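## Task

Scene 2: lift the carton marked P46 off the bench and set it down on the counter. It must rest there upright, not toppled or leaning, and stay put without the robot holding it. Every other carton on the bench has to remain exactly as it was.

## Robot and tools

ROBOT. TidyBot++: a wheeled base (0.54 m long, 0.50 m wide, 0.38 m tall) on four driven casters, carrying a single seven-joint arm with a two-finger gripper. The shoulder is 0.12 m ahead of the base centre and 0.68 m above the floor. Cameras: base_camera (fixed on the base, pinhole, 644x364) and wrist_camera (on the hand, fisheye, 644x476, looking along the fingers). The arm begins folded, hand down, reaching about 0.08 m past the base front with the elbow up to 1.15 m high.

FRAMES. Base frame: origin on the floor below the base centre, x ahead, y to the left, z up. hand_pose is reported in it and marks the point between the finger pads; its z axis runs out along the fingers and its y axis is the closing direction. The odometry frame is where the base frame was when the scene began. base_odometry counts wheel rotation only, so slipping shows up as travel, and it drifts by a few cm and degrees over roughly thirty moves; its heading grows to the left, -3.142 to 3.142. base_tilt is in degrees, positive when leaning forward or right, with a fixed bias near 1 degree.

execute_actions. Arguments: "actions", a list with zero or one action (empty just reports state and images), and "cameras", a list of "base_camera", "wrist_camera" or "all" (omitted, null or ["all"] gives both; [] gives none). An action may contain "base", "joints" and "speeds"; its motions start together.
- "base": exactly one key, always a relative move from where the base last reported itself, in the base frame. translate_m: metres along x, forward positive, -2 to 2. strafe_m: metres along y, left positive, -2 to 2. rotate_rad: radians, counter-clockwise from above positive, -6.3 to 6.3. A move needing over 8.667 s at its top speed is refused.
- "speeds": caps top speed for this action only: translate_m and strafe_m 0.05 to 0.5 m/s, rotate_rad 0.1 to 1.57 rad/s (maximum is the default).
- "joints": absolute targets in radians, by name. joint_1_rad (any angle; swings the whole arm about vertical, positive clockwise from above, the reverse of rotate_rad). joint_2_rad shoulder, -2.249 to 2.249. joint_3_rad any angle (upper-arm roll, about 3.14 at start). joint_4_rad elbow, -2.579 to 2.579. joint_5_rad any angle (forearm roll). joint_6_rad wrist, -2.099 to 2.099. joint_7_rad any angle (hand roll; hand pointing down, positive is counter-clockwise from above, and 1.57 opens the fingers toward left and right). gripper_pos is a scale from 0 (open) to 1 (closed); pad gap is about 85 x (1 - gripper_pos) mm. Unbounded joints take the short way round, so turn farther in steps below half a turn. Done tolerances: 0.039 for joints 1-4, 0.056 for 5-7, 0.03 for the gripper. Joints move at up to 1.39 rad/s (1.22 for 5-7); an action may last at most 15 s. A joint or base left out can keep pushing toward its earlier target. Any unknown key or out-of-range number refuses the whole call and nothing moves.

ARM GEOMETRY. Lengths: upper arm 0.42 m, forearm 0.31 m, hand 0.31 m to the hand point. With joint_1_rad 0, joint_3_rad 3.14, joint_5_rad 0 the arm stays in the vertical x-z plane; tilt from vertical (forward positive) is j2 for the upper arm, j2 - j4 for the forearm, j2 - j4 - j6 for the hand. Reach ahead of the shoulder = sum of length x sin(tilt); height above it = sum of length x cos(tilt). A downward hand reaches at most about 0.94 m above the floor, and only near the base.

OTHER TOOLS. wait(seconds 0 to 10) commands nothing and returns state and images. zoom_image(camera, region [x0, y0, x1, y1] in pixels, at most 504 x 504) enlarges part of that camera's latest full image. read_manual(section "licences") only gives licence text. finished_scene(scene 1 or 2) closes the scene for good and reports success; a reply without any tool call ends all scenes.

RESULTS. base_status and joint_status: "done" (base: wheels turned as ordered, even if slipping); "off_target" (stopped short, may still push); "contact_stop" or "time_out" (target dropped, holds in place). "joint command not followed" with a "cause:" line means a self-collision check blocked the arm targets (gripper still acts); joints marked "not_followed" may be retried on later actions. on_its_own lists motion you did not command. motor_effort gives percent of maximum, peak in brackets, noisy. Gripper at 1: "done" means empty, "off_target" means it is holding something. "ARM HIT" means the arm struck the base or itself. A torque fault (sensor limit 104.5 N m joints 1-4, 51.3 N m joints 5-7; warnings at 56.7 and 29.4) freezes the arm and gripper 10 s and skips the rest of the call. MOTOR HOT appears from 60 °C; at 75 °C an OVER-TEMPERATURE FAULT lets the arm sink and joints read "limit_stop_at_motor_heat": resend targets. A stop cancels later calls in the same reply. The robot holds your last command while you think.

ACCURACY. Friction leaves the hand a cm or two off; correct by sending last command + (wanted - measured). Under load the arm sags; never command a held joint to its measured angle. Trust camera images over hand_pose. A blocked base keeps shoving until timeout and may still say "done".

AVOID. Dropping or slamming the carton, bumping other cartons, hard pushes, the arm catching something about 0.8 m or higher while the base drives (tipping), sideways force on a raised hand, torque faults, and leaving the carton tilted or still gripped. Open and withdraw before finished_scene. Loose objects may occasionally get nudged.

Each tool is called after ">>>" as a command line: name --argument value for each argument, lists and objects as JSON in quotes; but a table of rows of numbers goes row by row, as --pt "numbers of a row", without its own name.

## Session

>>> execute_actions --actions '[]'

Scene clock: 0.00 s.
base_odometry: x=+0.000 y=+0.000 heading=+0.000 (m, m, rad; odometry frame)
base_tilt: forward=-0.4 right=-1.0 (deg)
base_status: not commanded
joint_positions: joint_1_rad=-0.014 joint_2_rad=-0.365 joint_3_rad=+3.137 joint_4_rad=-2.539 joint_5_rad=+0.027 joint_6_rad=-0.852 joint_7_rad=+1.514 gripper_pos=+0.000
joint_status: not commanded
motor_effort: joint_1_rad=+1 joint_2_rad=-1 joint_3_rad=+0 joint_4_rad=+13 joint_5_rad=+0 joint_6_rad=-1 joint_7_rad=+0 (%)
hand_pose: x=+0.2637 y=-0.0024 z=+0.5875 quat_wxyz=(+0.009, +0.998, -0.011, +0.058) (m; base frame)
pictures: base_camera, wrist_camera
Images, in order (width x height): base_camera 644x364, wrist_camera 644x476.

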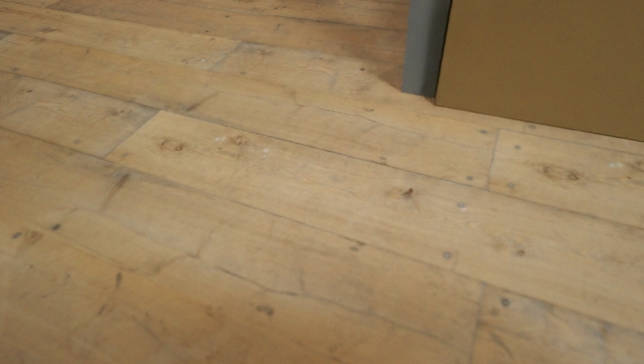

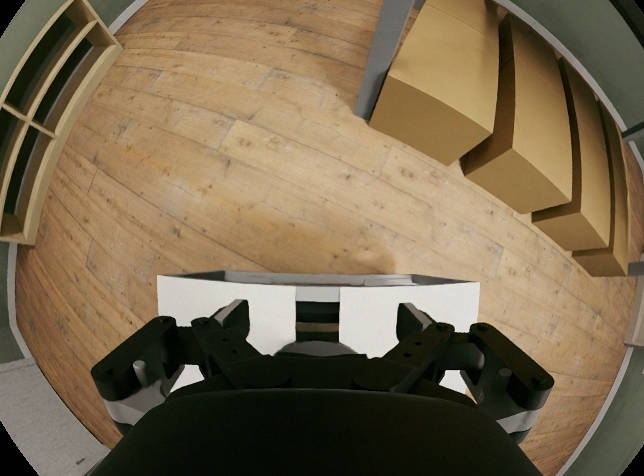

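>>> execute_actions --actions '[{"joints":{"joint_1_rad":-1.2}}]' --cameras '[]'

>>> execute_actions --actions '[{"joints":{"joint_2_rad":-0.4,"joint_4_rad":-1.4,"joint_6_rad":-1.0}}]' --cameras '["wrist_camera"]'

>>> execute_actions --actions '[{"joints":{"joint_1_rad":0.6}}]' --cameras '["wrist_camera"]'

>>> execute_actions --actions '[{"joints":{"joint_1_rad":2.4}}]' --cameras '["wrist_camera"]'

Scene clock: 9.77 s.
base_odometry: x=+0.000 y=+0.000 heading=+0.000 (m, m, rad; odometry frame)
base_tilt: forward=-0.4 right=-1.1 (deg)
base_status: not commanded
joint_positions: joint_1_rad=-1.176 joint_2_rad=-0.365 joint_3_rad=+3.137 joint_4_rad=-2.539 joint_5_rad=+0.027 joint_6_rad=-0.852 joint_7_rad=+1.514 gripper_pos=+0.000
joint_status: all done
motor_effort: joint_1_rad=+0(1) joint_2_rad=-2(2) joint_3_rad=+0(1) joint_4_rad=+17(17) joint_5_rad=+0(0) joint_6_rad=+1(2) joint_7_rad=+0(1) (%)
hand_pose: x=+0.1788 y=+0.1318 z=+0.5875 quat_wxyz=(-0.024, +0.840, +0.539, +0.054) (m; base frame)
pictures: none
No camera images: the call's "cameras" was empty. Leave "cameras" out to get every camera's image.

Scene clock: 12.20 s.
base_odometry: x=+0.000 y=+0.000 heading=+0.000 (m, m, rad; odometry frame)
base_tilt: forward=-0.4 right=-1.0 (deg)
base_status: not commanded
joint_positions: joint_1_rad=-1.176 joint_2_rad=-0.375 joint_3_rad=+3.137 joint_4_rad=-1.420 joint_5_rad=+0.027 joint_6_rad=-0.971 joint_7_rad=+1.514 gripper_pos=+0.000
joint_status: all done
motor_effort: joint_1_rad=+0(1) joint_2_rad=-7(9) joint_3_rad=+0(1) joint_4_rad=+21(23) joint_5_rad=+0(0) joint_6_rad=+9(8) joint_7_rad=+1(1) (%)
hand_pose: x=+0.2752 y=+0.3668 z=+1.0970 quat_wxyz=(-0.298, +0.715, +0.451, +0.443) (m; base frame)
pictures: wrist_camera
Images, in order (width x height): wrist_camera 644x476.

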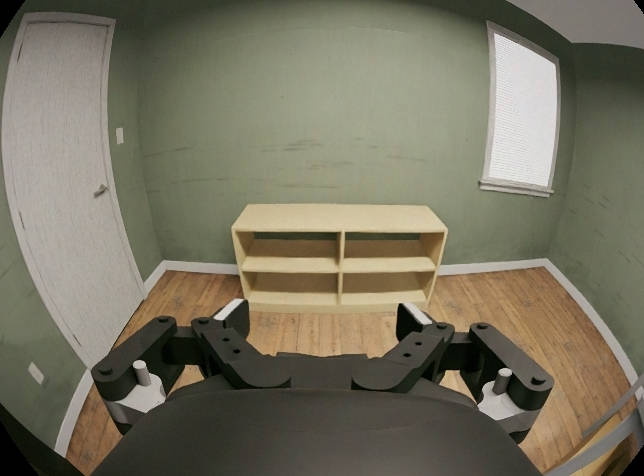

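Scene clock: 15.17 s.
base_odometry: x=+0.000 y=+0.000 heading=+0.000 (m, m, rad; odometry frame)
base_tilt: forward=-0.3 right=-1.1 (deg)
base_status: not commanded
joint_positions: joint_1_rad=+0.577 joint_2_rad=-0.375 joint_3_rad=+3.137 joint_4_rad=-1.420 joint_5_rad=+0.027 joint_6_rad=-0.971 joint_7_rad=+1.514 gripper_pos=+0.000
joint_status: all done
motor_effort: joint_1_rad=-1(1) joint_2_rad=-7(7) joint_3_rad=+1(1) joint_4_rad=+21(22) joint_5_rad=+0(0) joint_6_rad=+9(9) joint_7_rad=+0(1) (%)
hand_pose: x=+0.4516 y=-0.2199 z=+1.0970 quat_wxyz=(+0.150, +0.805, -0.261, +0.512) (m; base frame)
pictures: wrist_camera
Images, in order (width x height): wrist_camera 644x476.

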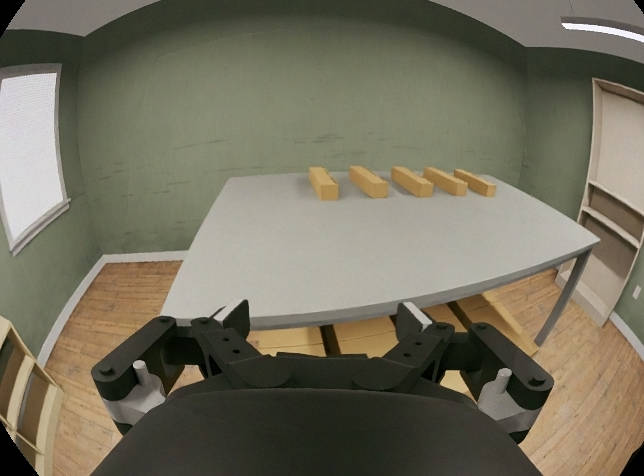

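Scene clock: 18.13 s.
base_odometry: x=+0.000 y=+0.000 heading=+0.000 (m, m, rad; odometry frame)
base_tilt: forward=-0.3 right=-1.0 (deg)
base_status: not commanded
joint_positions: joint_1_rad=+2.377 joint_2_rad=-0.375 joint_3_rad=+3.137 joint_4_rad=-1.420 joint_5_rad=+0.027 joint_6_rad=-0.971 joint_7_rad=+1.514 gripper_pos=+0.000
joint_status: all done
motor_effort: joint_1_rad=-1(0) joint_2_rad=-6(7) joint_3_rad=+1(1) joint_4_rad=+22(22) joint_5_rad=+0(0) joint_6_rad=+9(9) joint_7_rad=+1(0) (%)
hand_pose: x=-0.1707 y=-0.2739 z=+1.0970 quat_wxyz=(+0.494, +0.296, -0.792, +0.201) (m; base frame)
pictures: wrist_camera
Images, in order (width x height): wrist_camera 644x476.

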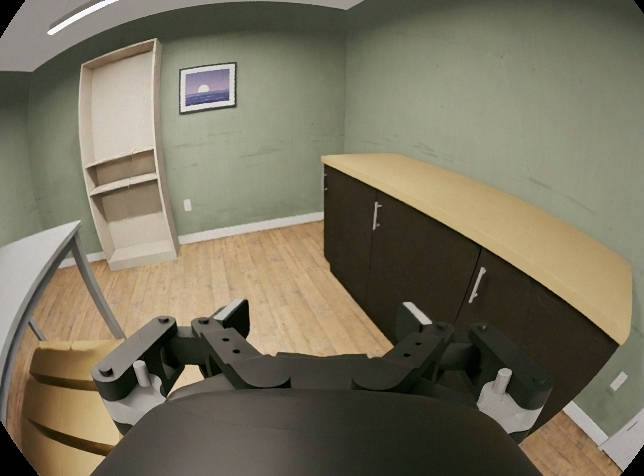

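>>> execute_actions --actions '[{"base":{"rotate_rad":1.2},"joints":{"joint_1_rad":3.0,"joint_7_rad":1.6}}]'

>>> execute_actions --actions '[{"base":{"translate_m":0.68}}]'

Scene clock: 34.37 s.
base_odometry: x=+0.000 y=+0.000 heading=+1.199 (m, m, rad; odometry frame)
base_tilt: forward=-0.4 right=-1.1 (deg)
base_status: done
joint_positions: joint_1_rad=+2.975 joint_2_rad=-0.376 joint_3_rad=+3.137 joint_4_rad=-1.420 joint_5_rad=+0.027 joint_6_rad=-0.972 joint_7_rad=+1.556 gripper_pos=+0.000
joint_status: all done
motor_effort: joint_1_rad=+1(1) joint_2_rad=-6(8) joint_3_rad=+1(1) joint_4_rad=+21(22) joint_5_rad=+0(0) joint_6_rad=+9(8) joint_7_rad=+0(1) (%)
hand_pose: x=-0.2742 y=-0.0629 z=+1.0970 quat_wxyz=(+0.532, +0.067, -0.843, +0.035) (m; base frame)
pictures: base_camera, wrist_camera
Images, in order (width x height): base_camera 644x364, wrist_camera 644x476.

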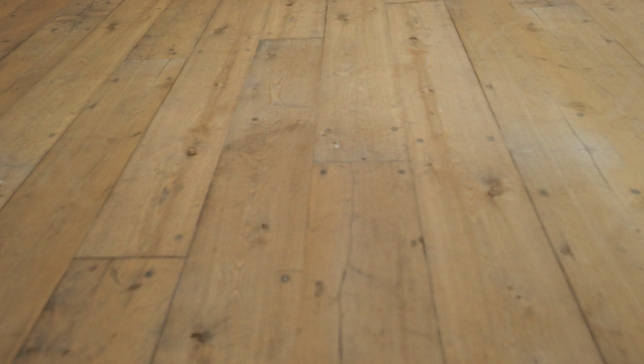

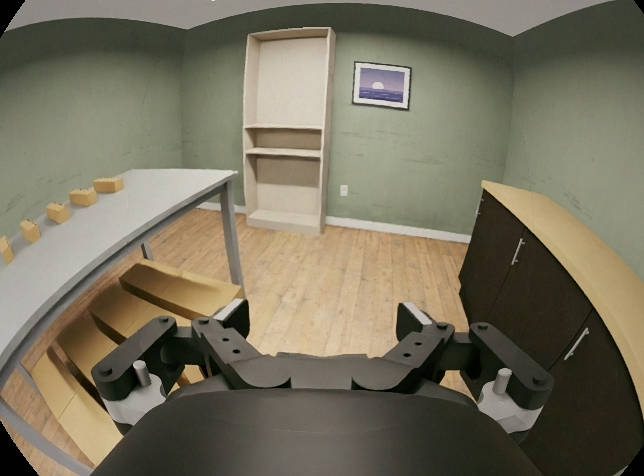

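Scene clock: 37.10 s.
base_odometry: x=+0.246 y=+0.634 heading=+1.200 (m, m, rad; odometry frame)
base_tilt: forward=-0.4 right=-1.1 (deg)
base_status: done
joint_positions: joint_1_rad=+2.976 joint_2_rad=-0.387 joint_3_rad=+3.137 joint_4_rad=-1.420 joint_5_rad=+0.027 joint_6_rad=-0.976 joint_7_rad=+1.556 gripper_pos=+0.000
joint_status: not commanded
motor_effort: joint_1_rad=+0(1) joint_2_rad=-6(12) joint_3_rad=+0(0) joint_4_rad=+22(23) joint_5_rad=+0(0) joint_6_rad=+9(9) joint_7_rad=+1(0) (%)
hand_pose: x=-0.2691 y=-0.0620 z=+1.1006 quat_wxyz=(+0.536, +0.066, -0.841, +0.036) (m; base frame)
pictures: base_camera, wrist_camera
Images, in order (width x height): base_camera 644x364, wrist_camera 644x476.

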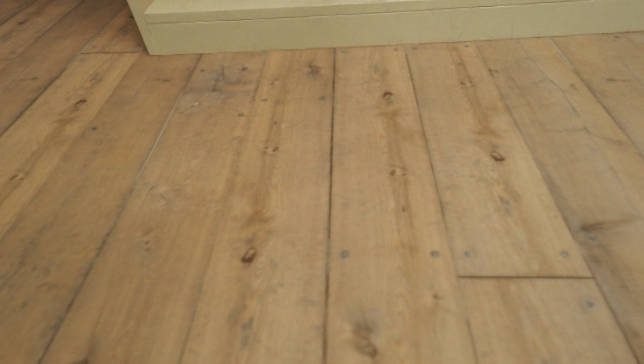

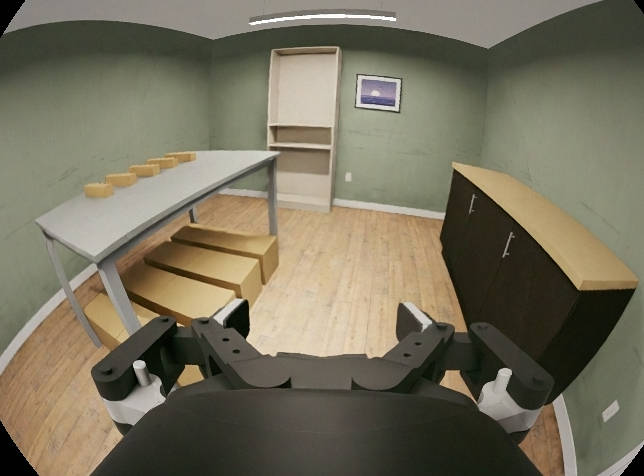

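>>> execute_actions --actions '[{"base":{"strafe_m":-1.9},"joints":{"joint_1_rad":3.17}}]'

Scene clock: 46.30 s.
base_odometry: x=+2.017 y=-0.053 heading=+1.200 (m, m, rad; odometry frame)
base_tilt: forward=-0.4 right=-1.0 (deg)
base_status: done
joint_positions: joint_1_rad=+3.148 joint_2_rad=-0.387 joint_3_rad=+3.137 joint_4_rad=-1.420 joint_5_rad=+0.027 joint_6_rad=-0.976 joint_7_rad=+1.556 gripper_pos=+0.000
joint_status: all done
motor_effort: joint_1_rad=-1(1) joint_2_rad=-6(8) joint_3_rad=+1(3) joint_4_rad=+21(22) joint_5_rad=+0(1) joint_6_rad=+8(9) joint_7_rad=+0(0) (%)
hand_pose: x=-0.2740 y=+0.0057 z=+1.1006 quat_wxyz=(+0.537, -0.006, -0.844, -0.011) (m; base frame)
pictures: base_camera, wrist_camera
Images, in order (width x height): base_camera 644x364, wrist_camera 644x476.

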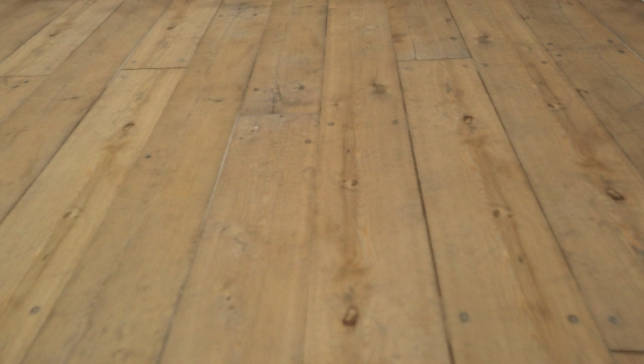

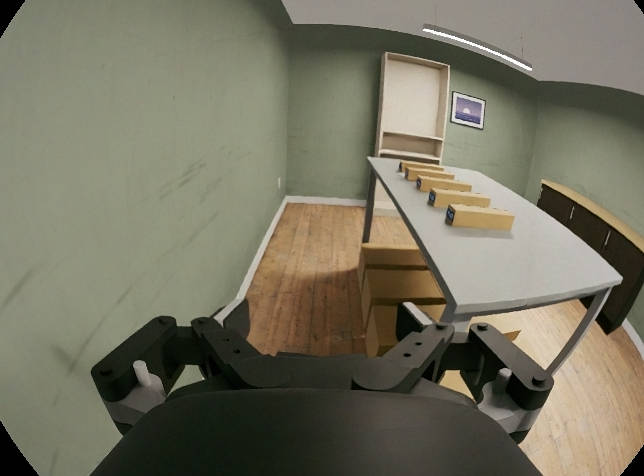

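>>> execute_actions --actions '[{"base":{"strafe_m":-0.12},"joints":{"joint_6_rad":-1.4}}]'

Scene clock: 50.93 s.
base_odometry: x=+2.129 y=-0.097 heading=+1.200 (m, m, rad; odometry frame)
base_tilt: forward=-0.3 right=-1.1 (deg)
base_status: done
joint_positions: joint_1_rad=+3.149 joint_2_rad=-0.387 joint_3_rad=+3.136 joint_4_rad=-1.417 joint_5_rad=+0.027 joint_6_rad=-1.394 joint_7_rad=+1.556 gripper_pos=+0.000
joint_status: all done
motor_effort: joint_1_rad=+0(1) joint_2_rad=-5(7) joint_3_rad=+1(3) joint_4_rad=+20(21) joint_5_rad=+0(1) joint_6_rad=+6(8) joint_7_rad=+1(0) (%)
hand_pose: x=-0.1962 y=+0.0070 z=+0.9988 quat_wxyz=(+0.351, -0.010, -0.936, -0.012) (m; base frame)
pictures: base_camera, wrist_camera
Images, in order (width x height): base_camera 644x364, wrist_camera 644x476.

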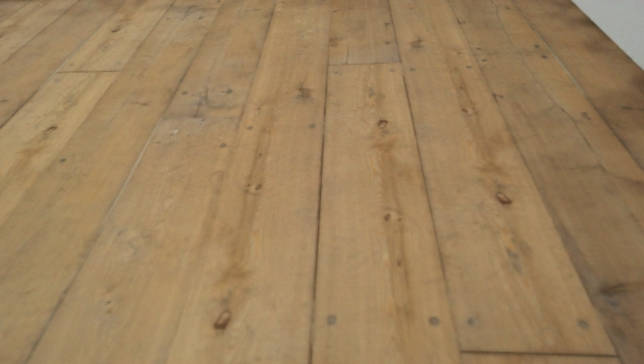

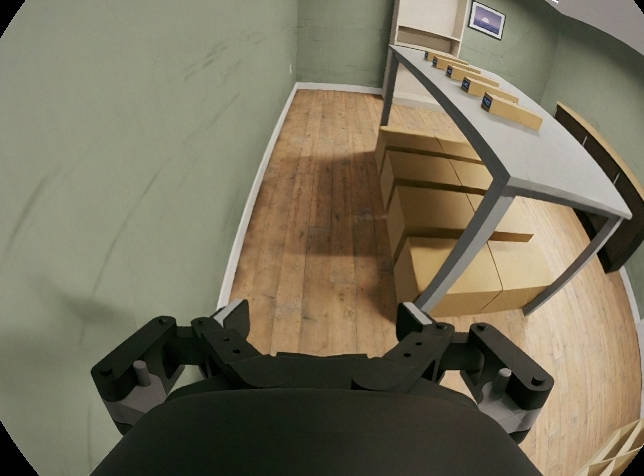

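>>> execute_actions --actions '[{"base":{"translate_m":-1.3},"joints":{"joint_1_rad":4.73,"joint_6_rad":-1.2}}]'

Scene clock: 59.17 s.
base_odometry: x=+1.659 y=-1.309 heading=+1.201 (m, m, rad; odometry frame)
base_tilt: forward=-0.4 right=-1.0 (deg)
base_status: done
joint_positions: joint_1_rad=+4.707 joint_2_rad=-0.389 joint_3_rad=+3.136 joint_4_rad=-1.417 joint_5_rad=+0.027 joint_6_rad=-1.227 joint_7_rad=+1.556 gripper_pos=+0.000
joint_status: all done
motor_effort: joint_1_rad=-1(1) joint_2_rad=-5(6) joint_3_rad=+0(2) joint_4_rad=+21(21) joint_5_rad=+0(1) joint_6_rad=+8(7) joint_7_rad=+0(0) (%)
hand_pose: x=+0.1211 y=+0.3507 z=+1.0369 quat_wxyz=(+0.297, -0.641, -0.637, -0.310) (m; base frame)
pictures: base_camera, wrist_camera
Images, in order (width x height): base_camera 644x364, wrist_camera 644x476.

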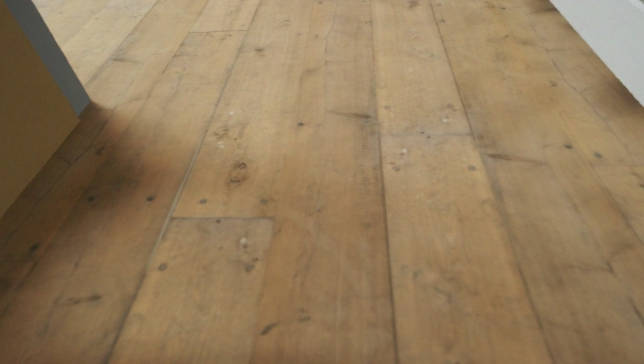

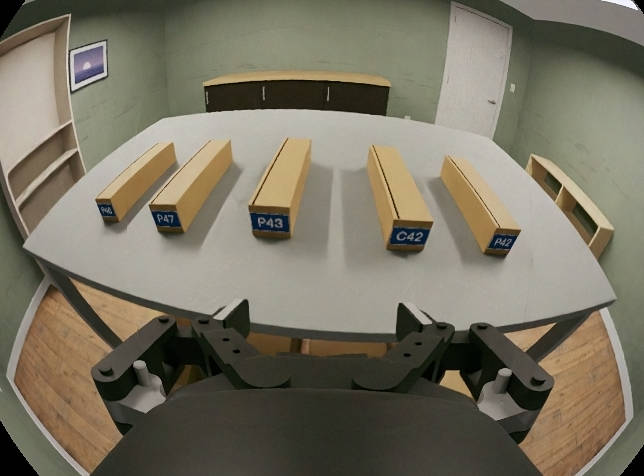

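>>> zoom_image --camera "wrist_camera" --region '[80, 180, 540, 270]'

Region (80, 180, 540, 270) of wrist_camera's 644x476 image, scaled by 1.096; it fills the top 99 rows of this view, and the rest is white.

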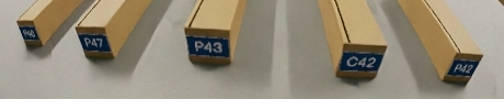

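>>> execute_actions --actions '[{"base":{"translate_m":-0.52}}]' --cameras '[]'

>>> execute_actions --actions '[{"base":{"strafe_m":0.06}}]'

Scene clock: 71.67 s.
base_odometry: x=+1.471 y=-1.794 heading=+1.200 (m, m, rad; odometry frame)
base_tilt: forward=-0.4 right=-1.0 (deg)
base_status: done
joint_positions: joint_1_rad=+4.707 joint_2_rad=-0.389 joint_3_rad=+3.136 joint_4_rad=-1.417 joint_5_rad=+0.027 joint_6_rad=-1.227 joint_7_rad=+1.556 gripper_pos=+0.000
joint_status: not commanded
motor_effort: joint_1_rad=+0(1) joint_2_rad=-5(5) joint_3_rad=+0(2) joint_4_rad=+21(21) joint_5_rad=+0(1) joint_6_rad=+7(8) joint_7_rad=+0(0) (%)
hand_pose: x=+0.1213 y=+0.3509 z=+1.0371 quat_wxyz=(+0.297, -0.641, -0.636, -0.310) (m; base frame)
pictures: none
No camera images: the call's "cameras" was empty. Leave "cameras" out to get every camera's image.

Scene clock: 72.73 s.
base_odometry: x=+1.415 y=-1.772 heading=+1.200 (m, m, rad; odometry frame)
base_tilt: forward=-0.4 right=-1.0 (deg)
base_status: done
joint_positions: joint_1_rad=+4.708 joint_2_rad=-0.389 joint_3_rad=+3.136 joint_4_rad=-1.417 joint_5_rad=+0.027 joint_6_rad=-1.225 joint_7_rad=+1.556 gripper_pos=+0.000
joint_status: not commanded
motor_effort: joint_1_rad=+1(0) joint_2_rad=-6(10) joint_3_rad=+0(1) joint_4_rad=+21(22) joint_5_rad=+0(0) joint_6_rad=+7(8) joint_7_rad=+1(0) (%)
hand_pose: x=+0.1213 y=+0.3510 z=+1.0376 quat_wxyz=(+0.298, -0.641, -0.636, -0.311) (m; base frame)
pictures: base_camera, wrist_camera
Images, in order (width x height): base_camera 644x364, wrist_camera 644x476.

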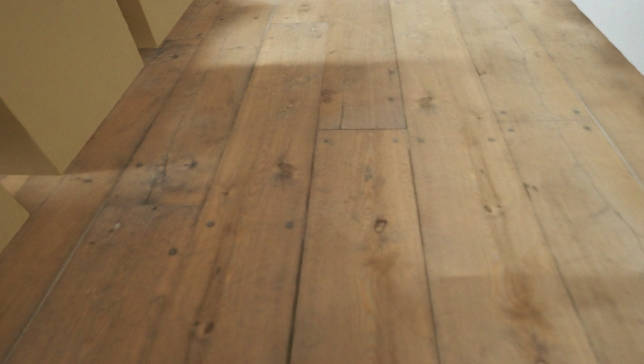

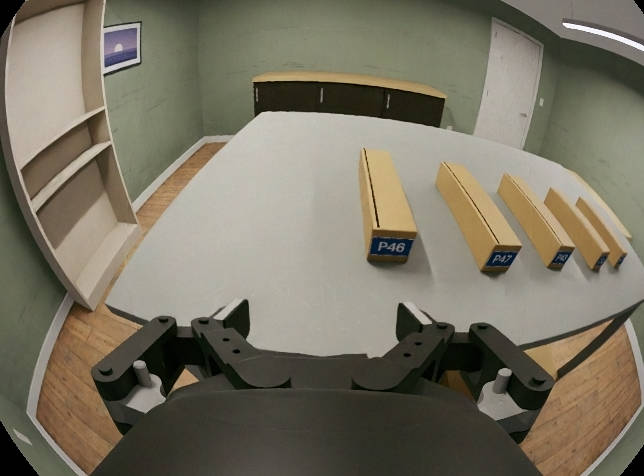

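>>> execute_actions --actions '[{"base":{"translate_m":0.085},"joints":{"joint_2_rad":0.1,"joint_4_rad":-0.95,"joint_6_rad":-1.45}}]' --cameras '[]'

>>> execute_actions --actions '[{"base":{"strafe_m":0.04},"joints":{"joint_2_rad":0.25,"joint_4_rad":-0.8,"joint_6_rad":-1.45}}]'

Scene clock: 79.87 s.
base_odometry: x=+1.445 y=-1.693 heading=+1.201 (m, m, rad; odometry frame)
base_tilt: forward=-0.3 right=-1.1 (deg)
base_status: done
joint_positions: joint_1_rad=+4.709 joint_2_rad=+0.091 joint_3_rad=+3.136 joint_4_rad=-0.977 joint_5_rad=+0.027 joint_6_rad=-1.421 joint_7_rad=+1.556 gripper_pos=+0.000
joint_status: all done
motor_effort: joint_1_rad=+0(1) joint_2_rad=-23(25) joint_3_rad=+0(2) joint_4_rad=+20(23) joint_5_rad=+0(1) joint_6_rad=+6(8) joint_7_rad=+0(1) (%)
hand_pose: x=+0.1218 y=+0.5027 z=+1.0049 quat_wxyz=(+0.220, -0.674, -0.666, -0.233) (m; base frame)
pictures: none
No camera images: the call's "cameras" was empty. Leave "cameras" out to get every camera's image.

Scene clock: 81.23 s.
base_odometry: x=+1.408 y=-1.678 heading=+1.200 (m, m, rad; odometry frame)
base_tilt: forward=-0.4 right=-1.1 (deg)
base_status: done
joint_positions: joint_1_rad=+4.709 joint_2_rad=+0.245 joint_3_rad=+3.136 joint_4_rad=-0.824 joint_5_rad=+0.027 joint_6_rad=-1.426 joint_7_rad=+1.556 gripper_pos=+0.000
joint_status: all done
motor_effort: joint_1_rad=+0(1) joint_2_rad=-29(33) joint_3_rad=+0(0) joint_4_rad=+20(21) joint_5_rad=+0(0) joint_6_rad=+6(6) joint_7_rad=+1(0) (%)
hand_pose: x=+0.1216 y=+0.5651 z=+0.9929 quat_wxyz=(+0.218, -0.674, -0.666, -0.231) (m; base frame)
pictures: base_camera, wrist_camera
Images, in order (width x height): base_camera 644x364, wrist_camera 644x476.

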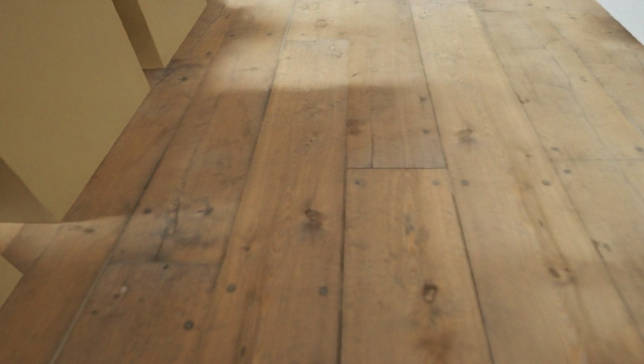

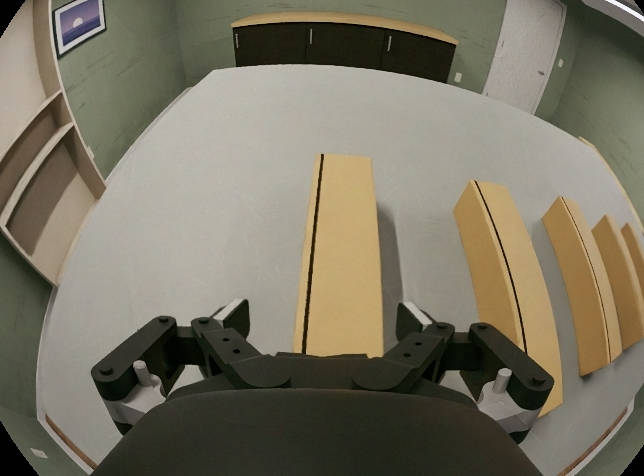

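>>> execute_actions --actions '[{"base":{"translate_m":0.012}}]' --cameras '[]'

>>> execute_actions --actions '[{"joints":{"joint_2_rad":0.36,"joint_4_rad":-0.83,"joint_6_rad":-1.37}}]' --cameras '["wrist_camera"]'

Scene clock: 93.77 s.
base_odometry: x=+1.412 y=-1.667 heading=+1.201 (m, m, rad; odometry frame)
base_tilt: forward=-0.4 right=-1.1 (deg)
base_status: done
joint_positions: joint_1_rad=+4.715 joint_2_rad=+0.245 joint_3_rad=+3.136 joint_4_rad=-0.824 joint_5_rad=+0.027 joint_6_rad=-1.426 joint_7_rad=+1.556 gripper_pos=+0.000
joint_status: not commanded
motor_effort: joint_1_rad=-1(3) joint_2_rad=-28(32) joint_3_rad=+0(2) joint_4_rad=+20(21) joint_5_rad=+0(1) joint_6_rad=+6(6) joint_7_rad=+1(1) (%)
hand_pose: x=+0.1249 y=+0.5651 z=+0.9930 quat_wxyz=(+0.218, -0.676, -0.664, -0.232) (m; base frame)
pictures: none
No camera images: the call's "cameras" was empty. Leave "cameras" out to get every camera's image.

Scene clock: 94.83 s.
base_odometry: x=+1.412 y=-1.667 heading=+1.201 (m, m, rad; odometry frame)
base_tilt: forward=-0.4 right=-1.1 (deg)
base_status: not commanded
joint_positions: joint_1_rad=+4.715 joint_2_rad=+0.352 joint_3_rad=+3.136 joint_4_rad=-0.824 joint_5_rad=+0.027 joint_6_rad=-1.396 joint_7_rad=+1.556 gripper_pos=+0.000
joint_status: all done
motor_effort: joint_1_rad=+0(0) joint_2_rad=-35(37) joint_3_rad=+0(0) joint_4_rad=+21(21) joint_5_rad=+0(0) joint_6_rad=+5(6) joint_7_rad=+1(1) (%)
hand_pose: x=+0.1249 y=+0.6029 z=+0.9359 quat_wxyz=(+0.192, -0.684, -0.673, -0.206) (m; base frame)
pictures: wrist_camera
Images, in order (width x height): wrist_camera 644x476.

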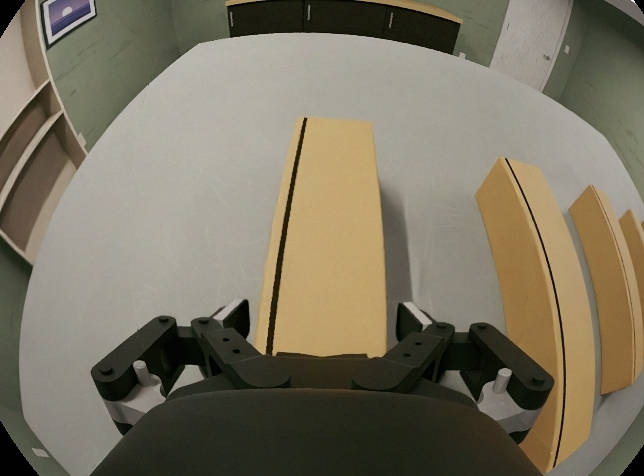

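>>> execute_actions --actions '[{"joints":{"gripper_pos":1.0}}]' --cameras '["wrist_camera"]'

>>> execute_actions --actions '[{"joints":{"joint_2_rad":0.15,"joint_4_rad":-0.88,"joint_6_rad":-1.4}}]' --cameras '["wrist_camera"]'

Scene clock: 101.60 s.
base_odometry: x=+1.412 y=-1.667 heading=+1.201 (m, m, rad; odometry frame)
base_tilt: forward=-0.4 right=-1.1 (deg)
base_status: not commanded
joint_positions: joint_1_rad=+4.715 joint_2_rad=+0.350 joint_3_rad=+3.136 joint_4_rad=-0.823 joint_5_rad=+0.027 joint_6_rad=-1.394 joint_7_rad=+1.556 gripper_pos=+0.345
joint_status: gripper_pos off_target (ended at +0.345, target +1.000)
motor_effort: joint_1_rad=+0(2) joint_2_rad=-33(34) joint_3_rad=+0(1) joint_4_rad=+20(21) joint_5_rad=+0(1) joint_6_rad=+6(6) joint_7_rad=+0(1) (%)
hand_pose: x=+0.1249 y=+0.6033 z=+0.9374 quat_wxyz=(+0.193, -0.684, -0.673, -0.207) (m; base frame)
pictures: wrist_camera
Images, in order (width x height): wrist_camera 644x476.

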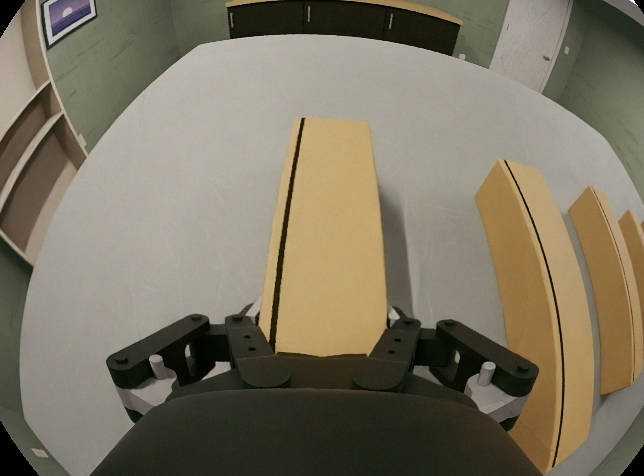

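Scene clock: 103.10 s.
base_odometry: x=+1.412 y=-1.667 heading=+1.201 (m, m, rad; odometry frame)
base_tilt: forward=-0.3 right=-1.1 (deg)
base_status: not commanded
joint_positions: joint_1_rad=+4.715 joint_2_rad=+0.152 joint_3_rad=+3.136 joint_4_rad=-0.859 joint_5_rad=+0.027 joint_6_rad=-1.394 joint_7_rad=+1.556 gripper_pos=+0.345
joint_status: all done
motor_effort: joint_1_rad=-1(0) joint_2_rad=-26(37) joint_3_rad=+0(1) joint_4_rad=+20(22) joint_5_rad=+0(0) joint_6_rad=+7(7) joint_7_rad=+1(0) (%)
hand_pose: x=+0.1247 y=+0.5393 z=+1.0339 quat_wxyz=(+0.248, -0.666, -0.654, -0.261) (m; base frame)
pictures: wrist_camera
Images, in order (width x height): wrist_camera 644x476.

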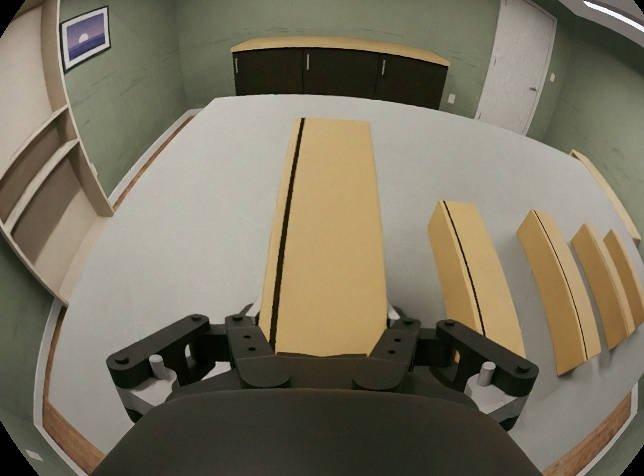

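>>> execute_actions --actions '[{"base":{"strafe_m":-0.12},"joints":{"joint_2_rad":-0.3,"joint_4_rad":-1.3,"joint_6_rad":-1.37}}]' --cameras '[]'

>>> execute_actions --actions '[{"base":{"translate_m":1.75}}]'

>>> execute_actions --actions '[{"base":{"strafe_m":1.75}}]'

Scene clock: 110.27 s.
base_odometry: x=+1.524 y=-1.710 heading=+1.201 (m, m, rad; odometry frame)
base_tilt: forward=-0.4 right=-1.0 (deg)
base_status: done
joint_positions: joint_1_rad=+4.715 joint_2_rad=-0.291 joint_3_rad=+3.136 joint_4_rad=-1.278 joint_5_rad=+0.027 joint_6_rad=-1.394 joint_7_rad=+1.556 gripper_pos=+0.345
joint_status: all done
motor_effort: joint_1_rad=+0(1) joint_2_rad=-9(32) joint_3_rad=+0(1) joint_4_rad=+20(22) joint_5_rad=+0(1) joint_6_rad=+7(8) joint_7_rad=+1(0) (%)
hand_pose: x=+0.1245 y=+0.3561 z=+1.0327 quat_wxyz=(+0.255, -0.662, -0.651, -0.270) (m; base frame)
pictures: none
No camera images: the call's "cameras" was empty. Leave "cameras" out to get every camera's image.

Scene clock: 115.13 s.
base_odometry: x=+2.158 y=-0.079 heading=+1.200 (m, m, rad; odometry frame)
base_tilt: forward=-0.4 right=-1.1 (deg)
base_status: done
joint_positions: joint_1_rad=+4.715 joint_2_rad=-0.291 joint_3_rad=+3.136 joint_4_rad=-1.279 joint_5_rad=+0.027 joint_6_rad=-1.393 joint_7_rad=+1.556 gripper_pos=+0.345
joint_status: not commanded
motor_effort: joint_1_rad=+0(1) joint_2_rad=-9(9) joint_3_rad=+1(3) joint_4_rad=+20(20) joint_5_rad=+0(1) joint_6_rad=+7(7) joint_7_rad=+1(1) (%)
hand_pose: x=+0.1244 y=+0.3561 z=+1.0325 quat_wxyz=(+0.255, -0.662, -0.651, -0.270) (m; base frame)
pictures: base_camera, wrist_camera
Images, in order (width x height): base_camera 644x364, wrist_camera 644x476.

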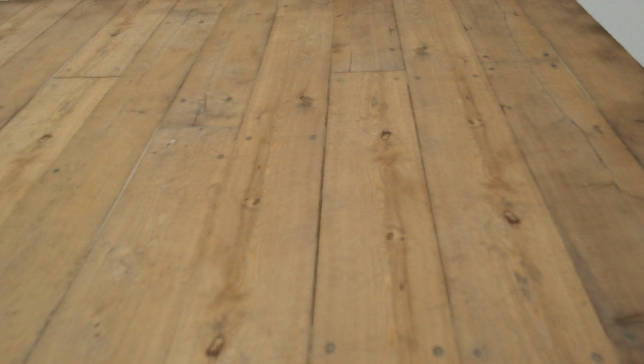

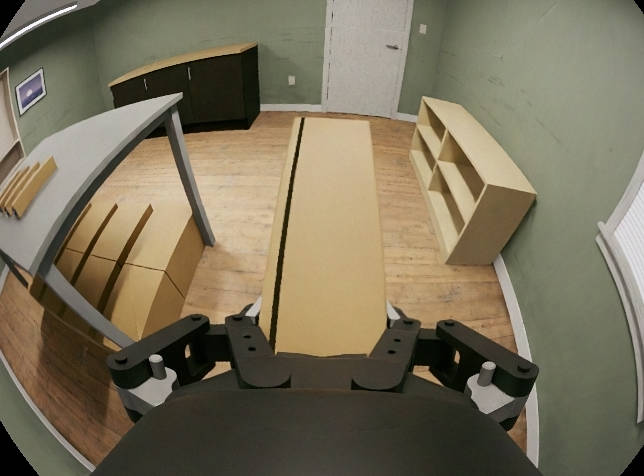

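Scene clock: 120.00 s.
base_odometry: x=+0.527 y=+0.556 heading=+1.200 (m, m, rad; odometry frame)
base_tilt: forward=-0.4 right=-1.1 (deg)
base_status: done
joint_positions: joint_1_rad=+4.715 joint_2_rad=-0.292 joint_3_rad=+3.136 joint_4_rad=-1.281 joint_5_rad=+0.027 joint_6_rad=-1.393 joint_7_rad=+1.556 gripper_pos=+0.345
joint_status: not commanded
motor_effort: joint_1_rad=+0(1) joint_2_rad=-9(12) joint_3_rad=+0(1) joint_4_rad=+20(21) joint_5_rad=+0(0) joint_6_rad=+7(7) joint_7_rad=+0(1) (%)
hand_pose: x=+0.1244 y=+0.3558 z=+1.0317 quat_wxyz=(+0.255, -0.662, -0.651, -0.270) (m; base frame)
pictures: base_camera, wrist_camera
Images, in order (width x height): base_camera 644x364, wrist_camera 644x476.

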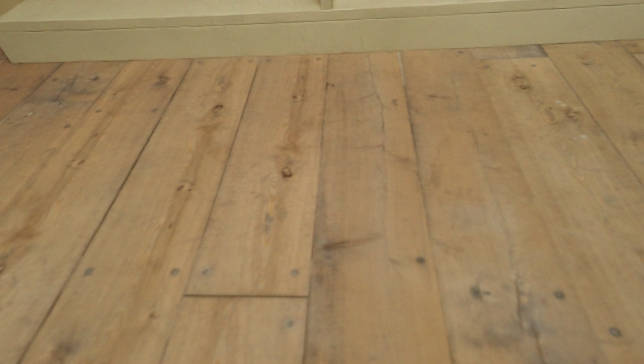

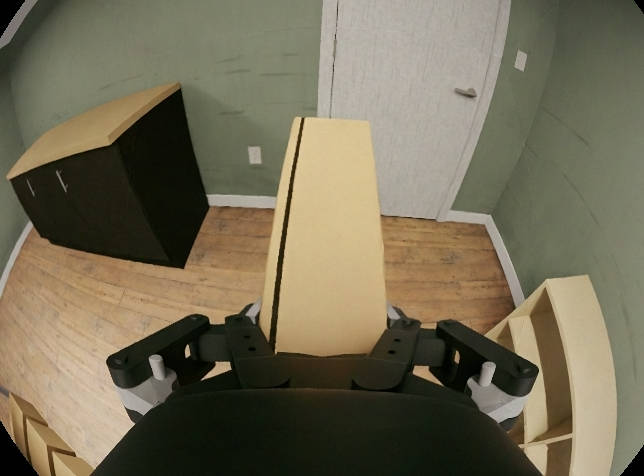

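>>> execute_actions --actions '[{"base":{"strafe_m":0.5}}]' --cameras '[]'

>>> execute_actions --actions '[{"base":{"translate_m":-1.3}}]'

Scene clock: 127.47 s.
base_odometry: x=+0.060 y=+0.737 heading=+1.200 (m, m, rad; odometry frame)
base_tilt: forward=-0.4 right=-1.1 (deg)
base_status: done
joint_positions: joint_1_rad=+4.715 joint_2_rad=-0.291 joint_3_rad=+3.136 joint_4_rad=-1.283 joint_5_rad=+0.027 joint_6_rad=-1.392 joint_7_rad=+1.556 gripper_pos=+0.345
joint_status: not commanded
motor_effort: joint_1_rad=-1(1) joint_2_rad=-9(14) joint_3_rad=+0(1) joint_4_rad=+20(22) joint_5_rad=+0(0) joint_6_rad=+7(8) joint_7_rad=+1(0) (%)
hand_pose: x=+0.1244 y=+0.3563 z=+1.0307 quat_wxyz=(+0.254, -0.663, -0.651, -0.269) (m; base frame)
pictures: none
No camera images: the call's "cameras" was empty. Leave "cameras" out to get every camera's image.

Scene clock: 131.43 s.
base_odometry: x=-0.412 y=-0.474 heading=+1.200 (m, m, rad; odometry frame)
base_tilt: forward=-0.4 right=-1.1 (deg)
base_status: done
joint_positions: joint_1_rad=+4.715 joint_2_rad=-0.291 joint_3_rad=+3.136 joint_4_rad=-1.283 joint_5_rad=+0.027 joint_6_rad=-1.392 joint_7_rad=+1.556 gripper_pos=+0.345
joint_status: not commanded
motor_effort: joint_1_rad=+0(0) joint_2_rad=-8(9) joint_3_rad=+0(2) joint_4_rad=+20(21) joint_5_rad=+0(1) joint_6_rad=+7(7) joint_7_rad=-1(0) (%)
hand_pose: x=+0.1244 y=+0.3563 z=+1.0307 quat_wxyz=(+0.254, -0.663, -0.651, -0.269) (m; base frame)
pictures: base_camera, wrist_camera
Images, in order (width x height): base_camera 644x364, wrist_camera 644x476.

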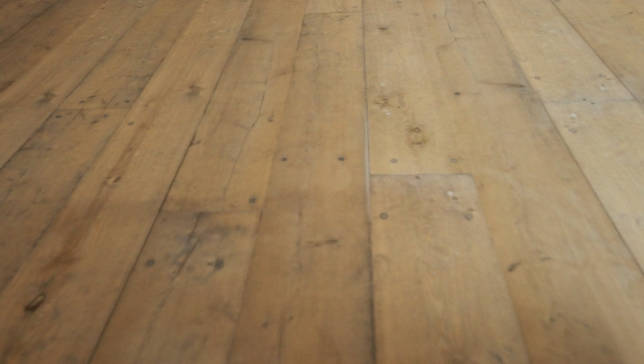

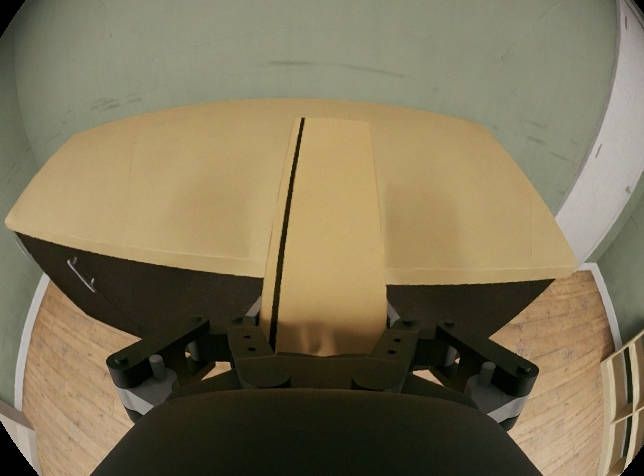

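>>> execute_actions --actions '[{"base":{"strafe_m":0.14},"joints":{"joint_2_rad":0.2,"joint_4_rad":-0.85,"joint_6_rad":-1.4}}]' --cameras '[]'

>>> execute_actions --actions '[{"joints":{"joint_2_rad":0.315,"joint_4_rad":-0.84}}]'

Scene clock: 137.47 s.
base_odometry: x=-0.542 y=-0.424 heading=+1.200 (m, m, rad; odometry frame)
base_tilt: forward=-0.4 right=-1.1 (deg)
base_status: done
joint_positions: joint_1_rad=+4.715 joint_2_rad=+0.196 joint_3_rad=+3.136 joint_4_rad=-0.877 joint_5_rad=+0.027 joint_6_rad=-1.392 joint_7_rad=+1.556 gripper_pos=+0.345
joint_status: all done
motor_effort: joint_1_rad=+0(1) joint_2_rad=-28(32) joint_3_rad=+0(1) joint_4_rad=+20(22) joint_5_rad=+0(1) joint_6_rad=+6(8) joint_7_rad=+1(0) (%)
hand_pose: x=+0.1247 y=+0.5528 z=+1.0019 quat_wxyz=(+0.228, -0.673, -0.661, -0.242) (m; base frame)
pictures: none
No camera images: the call's "cameras" was empty. Leave "cameras" out to get every camera's image.

Scene clock: 138.53 s.
base_odometry: x=-0.542 y=-0.424 heading=+1.200 (m, m, rad; odometry frame)
base_tilt: forward=-0.3 right=-1.1 (deg)
base_status: not commanded
joint_positions: joint_1_rad=+4.715 joint_2_rad=+0.309 joint_3_rad=+3.136 joint_4_rad=-0.863 joint_5_rad=+0.027 joint_6_rad=-1.392 joint_7_rad=+1.556 gripper_pos=+0.345
joint_status: all done
motor_effort: joint_1_rad=+0(0) joint_2_rad=-33(36) joint_3_rad=+0(0) joint_4_rad=+21(23) joint_5_rad=+0(0) joint_6_rad=+6(7) joint_7_rad=+0(1) (%)
hand_pose: x=+0.1248 y=+0.5875 z=+0.9439 quat_wxyz=(+0.194, -0.683, -0.672, -0.208) (m; base frame)
pictures: base_camera, wrist_camera
Images, in order (width x height): base_camera 644x364, wrist_camera 644x476.

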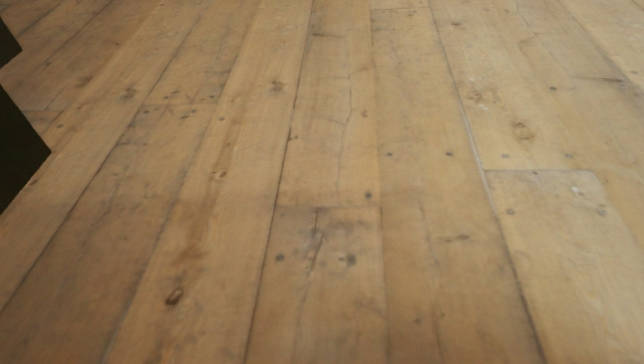

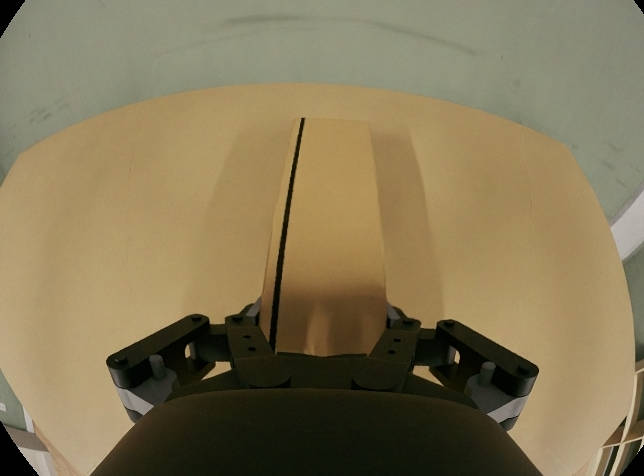

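>>> execute_actions --actions '[{"joints":{"joint_2_rad":0.36,"joint_4_rad":-0.82}}]' --cameras '["wrist_camera"]'

Scene clock: 142.20 s.
base_odometry: x=-0.542 y=-0.424 heading=+1.200 (m, m, rad; odometry frame)
base_tilt: forward=-0.3 right=-1.1 (deg)
base_status: not commanded
joint_positions: joint_1_rad=+4.715 joint_2_rad=+0.341 joint_3_rad=+3.136 joint_4_rad=-0.844 joint_5_rad=+0.027 joint_6_rad=-1.392 joint_7_rad=+1.556 gripper_pos=+0.345
joint_status: all done
motor_effort: joint_1_rad=-1(0) joint_2_rad=-34(35) joint_3_rad=+0(1) joint_4_rad=+21(22) joint_5_rad=+0(0) joint_6_rad=+6(6) joint_7_rad=+0(0) (%)
hand_pose: x=+0.1248 y=+0.5983 z=+0.9341 quat_wxyz=(+0.190, -0.684, -0.674, -0.204) (m; base frame)
pictures: wrist_camera
Images, in order (width x height): wrist_camera 644x476.

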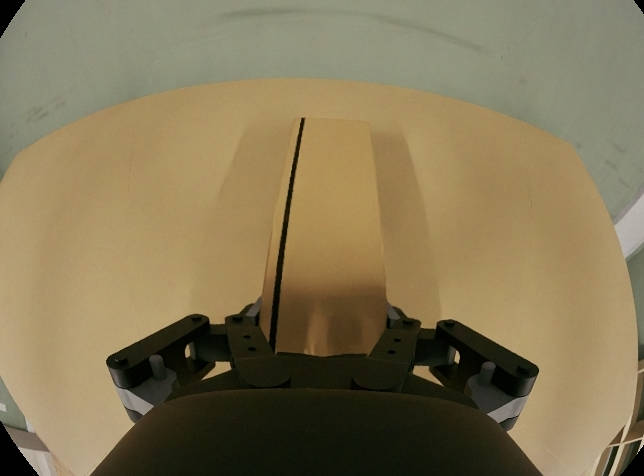

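At grasp height; release.

>>> execute_actions --actions '[{"joints":{"gripper_pos":0.0}}]' --cameras '["wrist_camera"]'

>>> execute_actions --actions '[{"joints":{"joint_2_rad":0.05,"joint_4_rad":-0.9}}]' --cameras '["wrist_camera"]'

Scene clock: 148.43 s.
base_odometry: x=-0.542 y=-0.424 heading=+1.200 (m, m, rad; odometry frame)
base_tilt: forward=-0.3 right=-1.1 (deg)
base_status: not commanded
joint_positions: joint_1_rad=+4.715 joint_2_rad=+0.341 joint_3_rad=+3.136 joint_4_rad=-0.843 joint_5_rad=+0.027 joint_6_rad=-1.392 joint_7_rad=+1.556 gripper_pos=+0.000
joint_status: all done
motor_effort: joint_1_rad=+0(0) joint_2_rad=-34(34) joint_3_rad=+0(0) joint_4_rad=+21(21) joint_5_rad=+0(0) joint_6_rad=+5(6) joint_7_rad=+1(1) (%)
hand_pose: x=+0.1248 y=+0.5984 z=+0.9341 quat_wxyz=(+0.190, -0.684, -0.674, -0.204) (m; base frame)
pictures: wrist_camera
Images, in order (width x height): wrist_camera 644x476.

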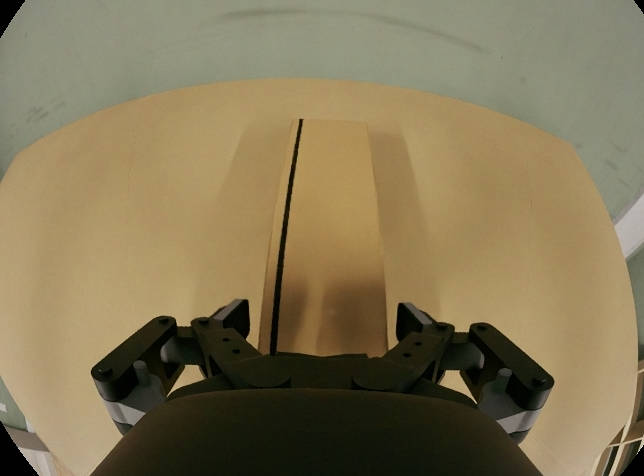

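Scene clock: 150.13 s.
base_odometry: x=-0.542 y=-0.424 heading=+1.200 (m, m, rad; odometry frame)
base_tilt: forward=-0.3 right=-1.1 (deg)
base_status: not commanded
joint_positions: joint_1_rad=+4.715 joint_2_rad=+0.045 joint_3_rad=+3.136 joint_4_rad=-0.875 joint_5_rad=+0.027 joint_6_rad=-1.392 joint_7_rad=+1.556 gripper_pos=+0.000
joint_status: all done
motor_effort: joint_1_rad=+0(0) joint_2_rad=-21(37) joint_3_rad=+0(0) joint_4_rad=+19(22) joint_5_rad=+0(0) joint_6_rad=+7(7) joint_7_rad=+0(1) (%)
hand_pose: x=+0.1246 y=+0.4986 z=+1.0822 quat_wxyz=(+0.278, -0.653, -0.641, -0.291) (m; base frame)
pictures: wrist_camera
Images, in order (width x height): wrist_camera 644x476.

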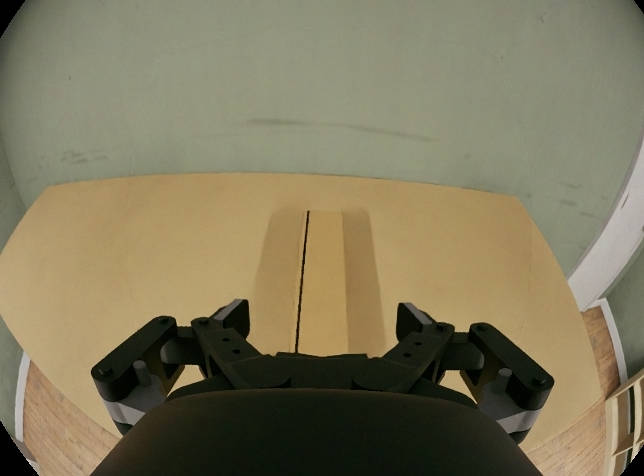

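>>> finished_scene --scene 2

The scene is finished: the task was done.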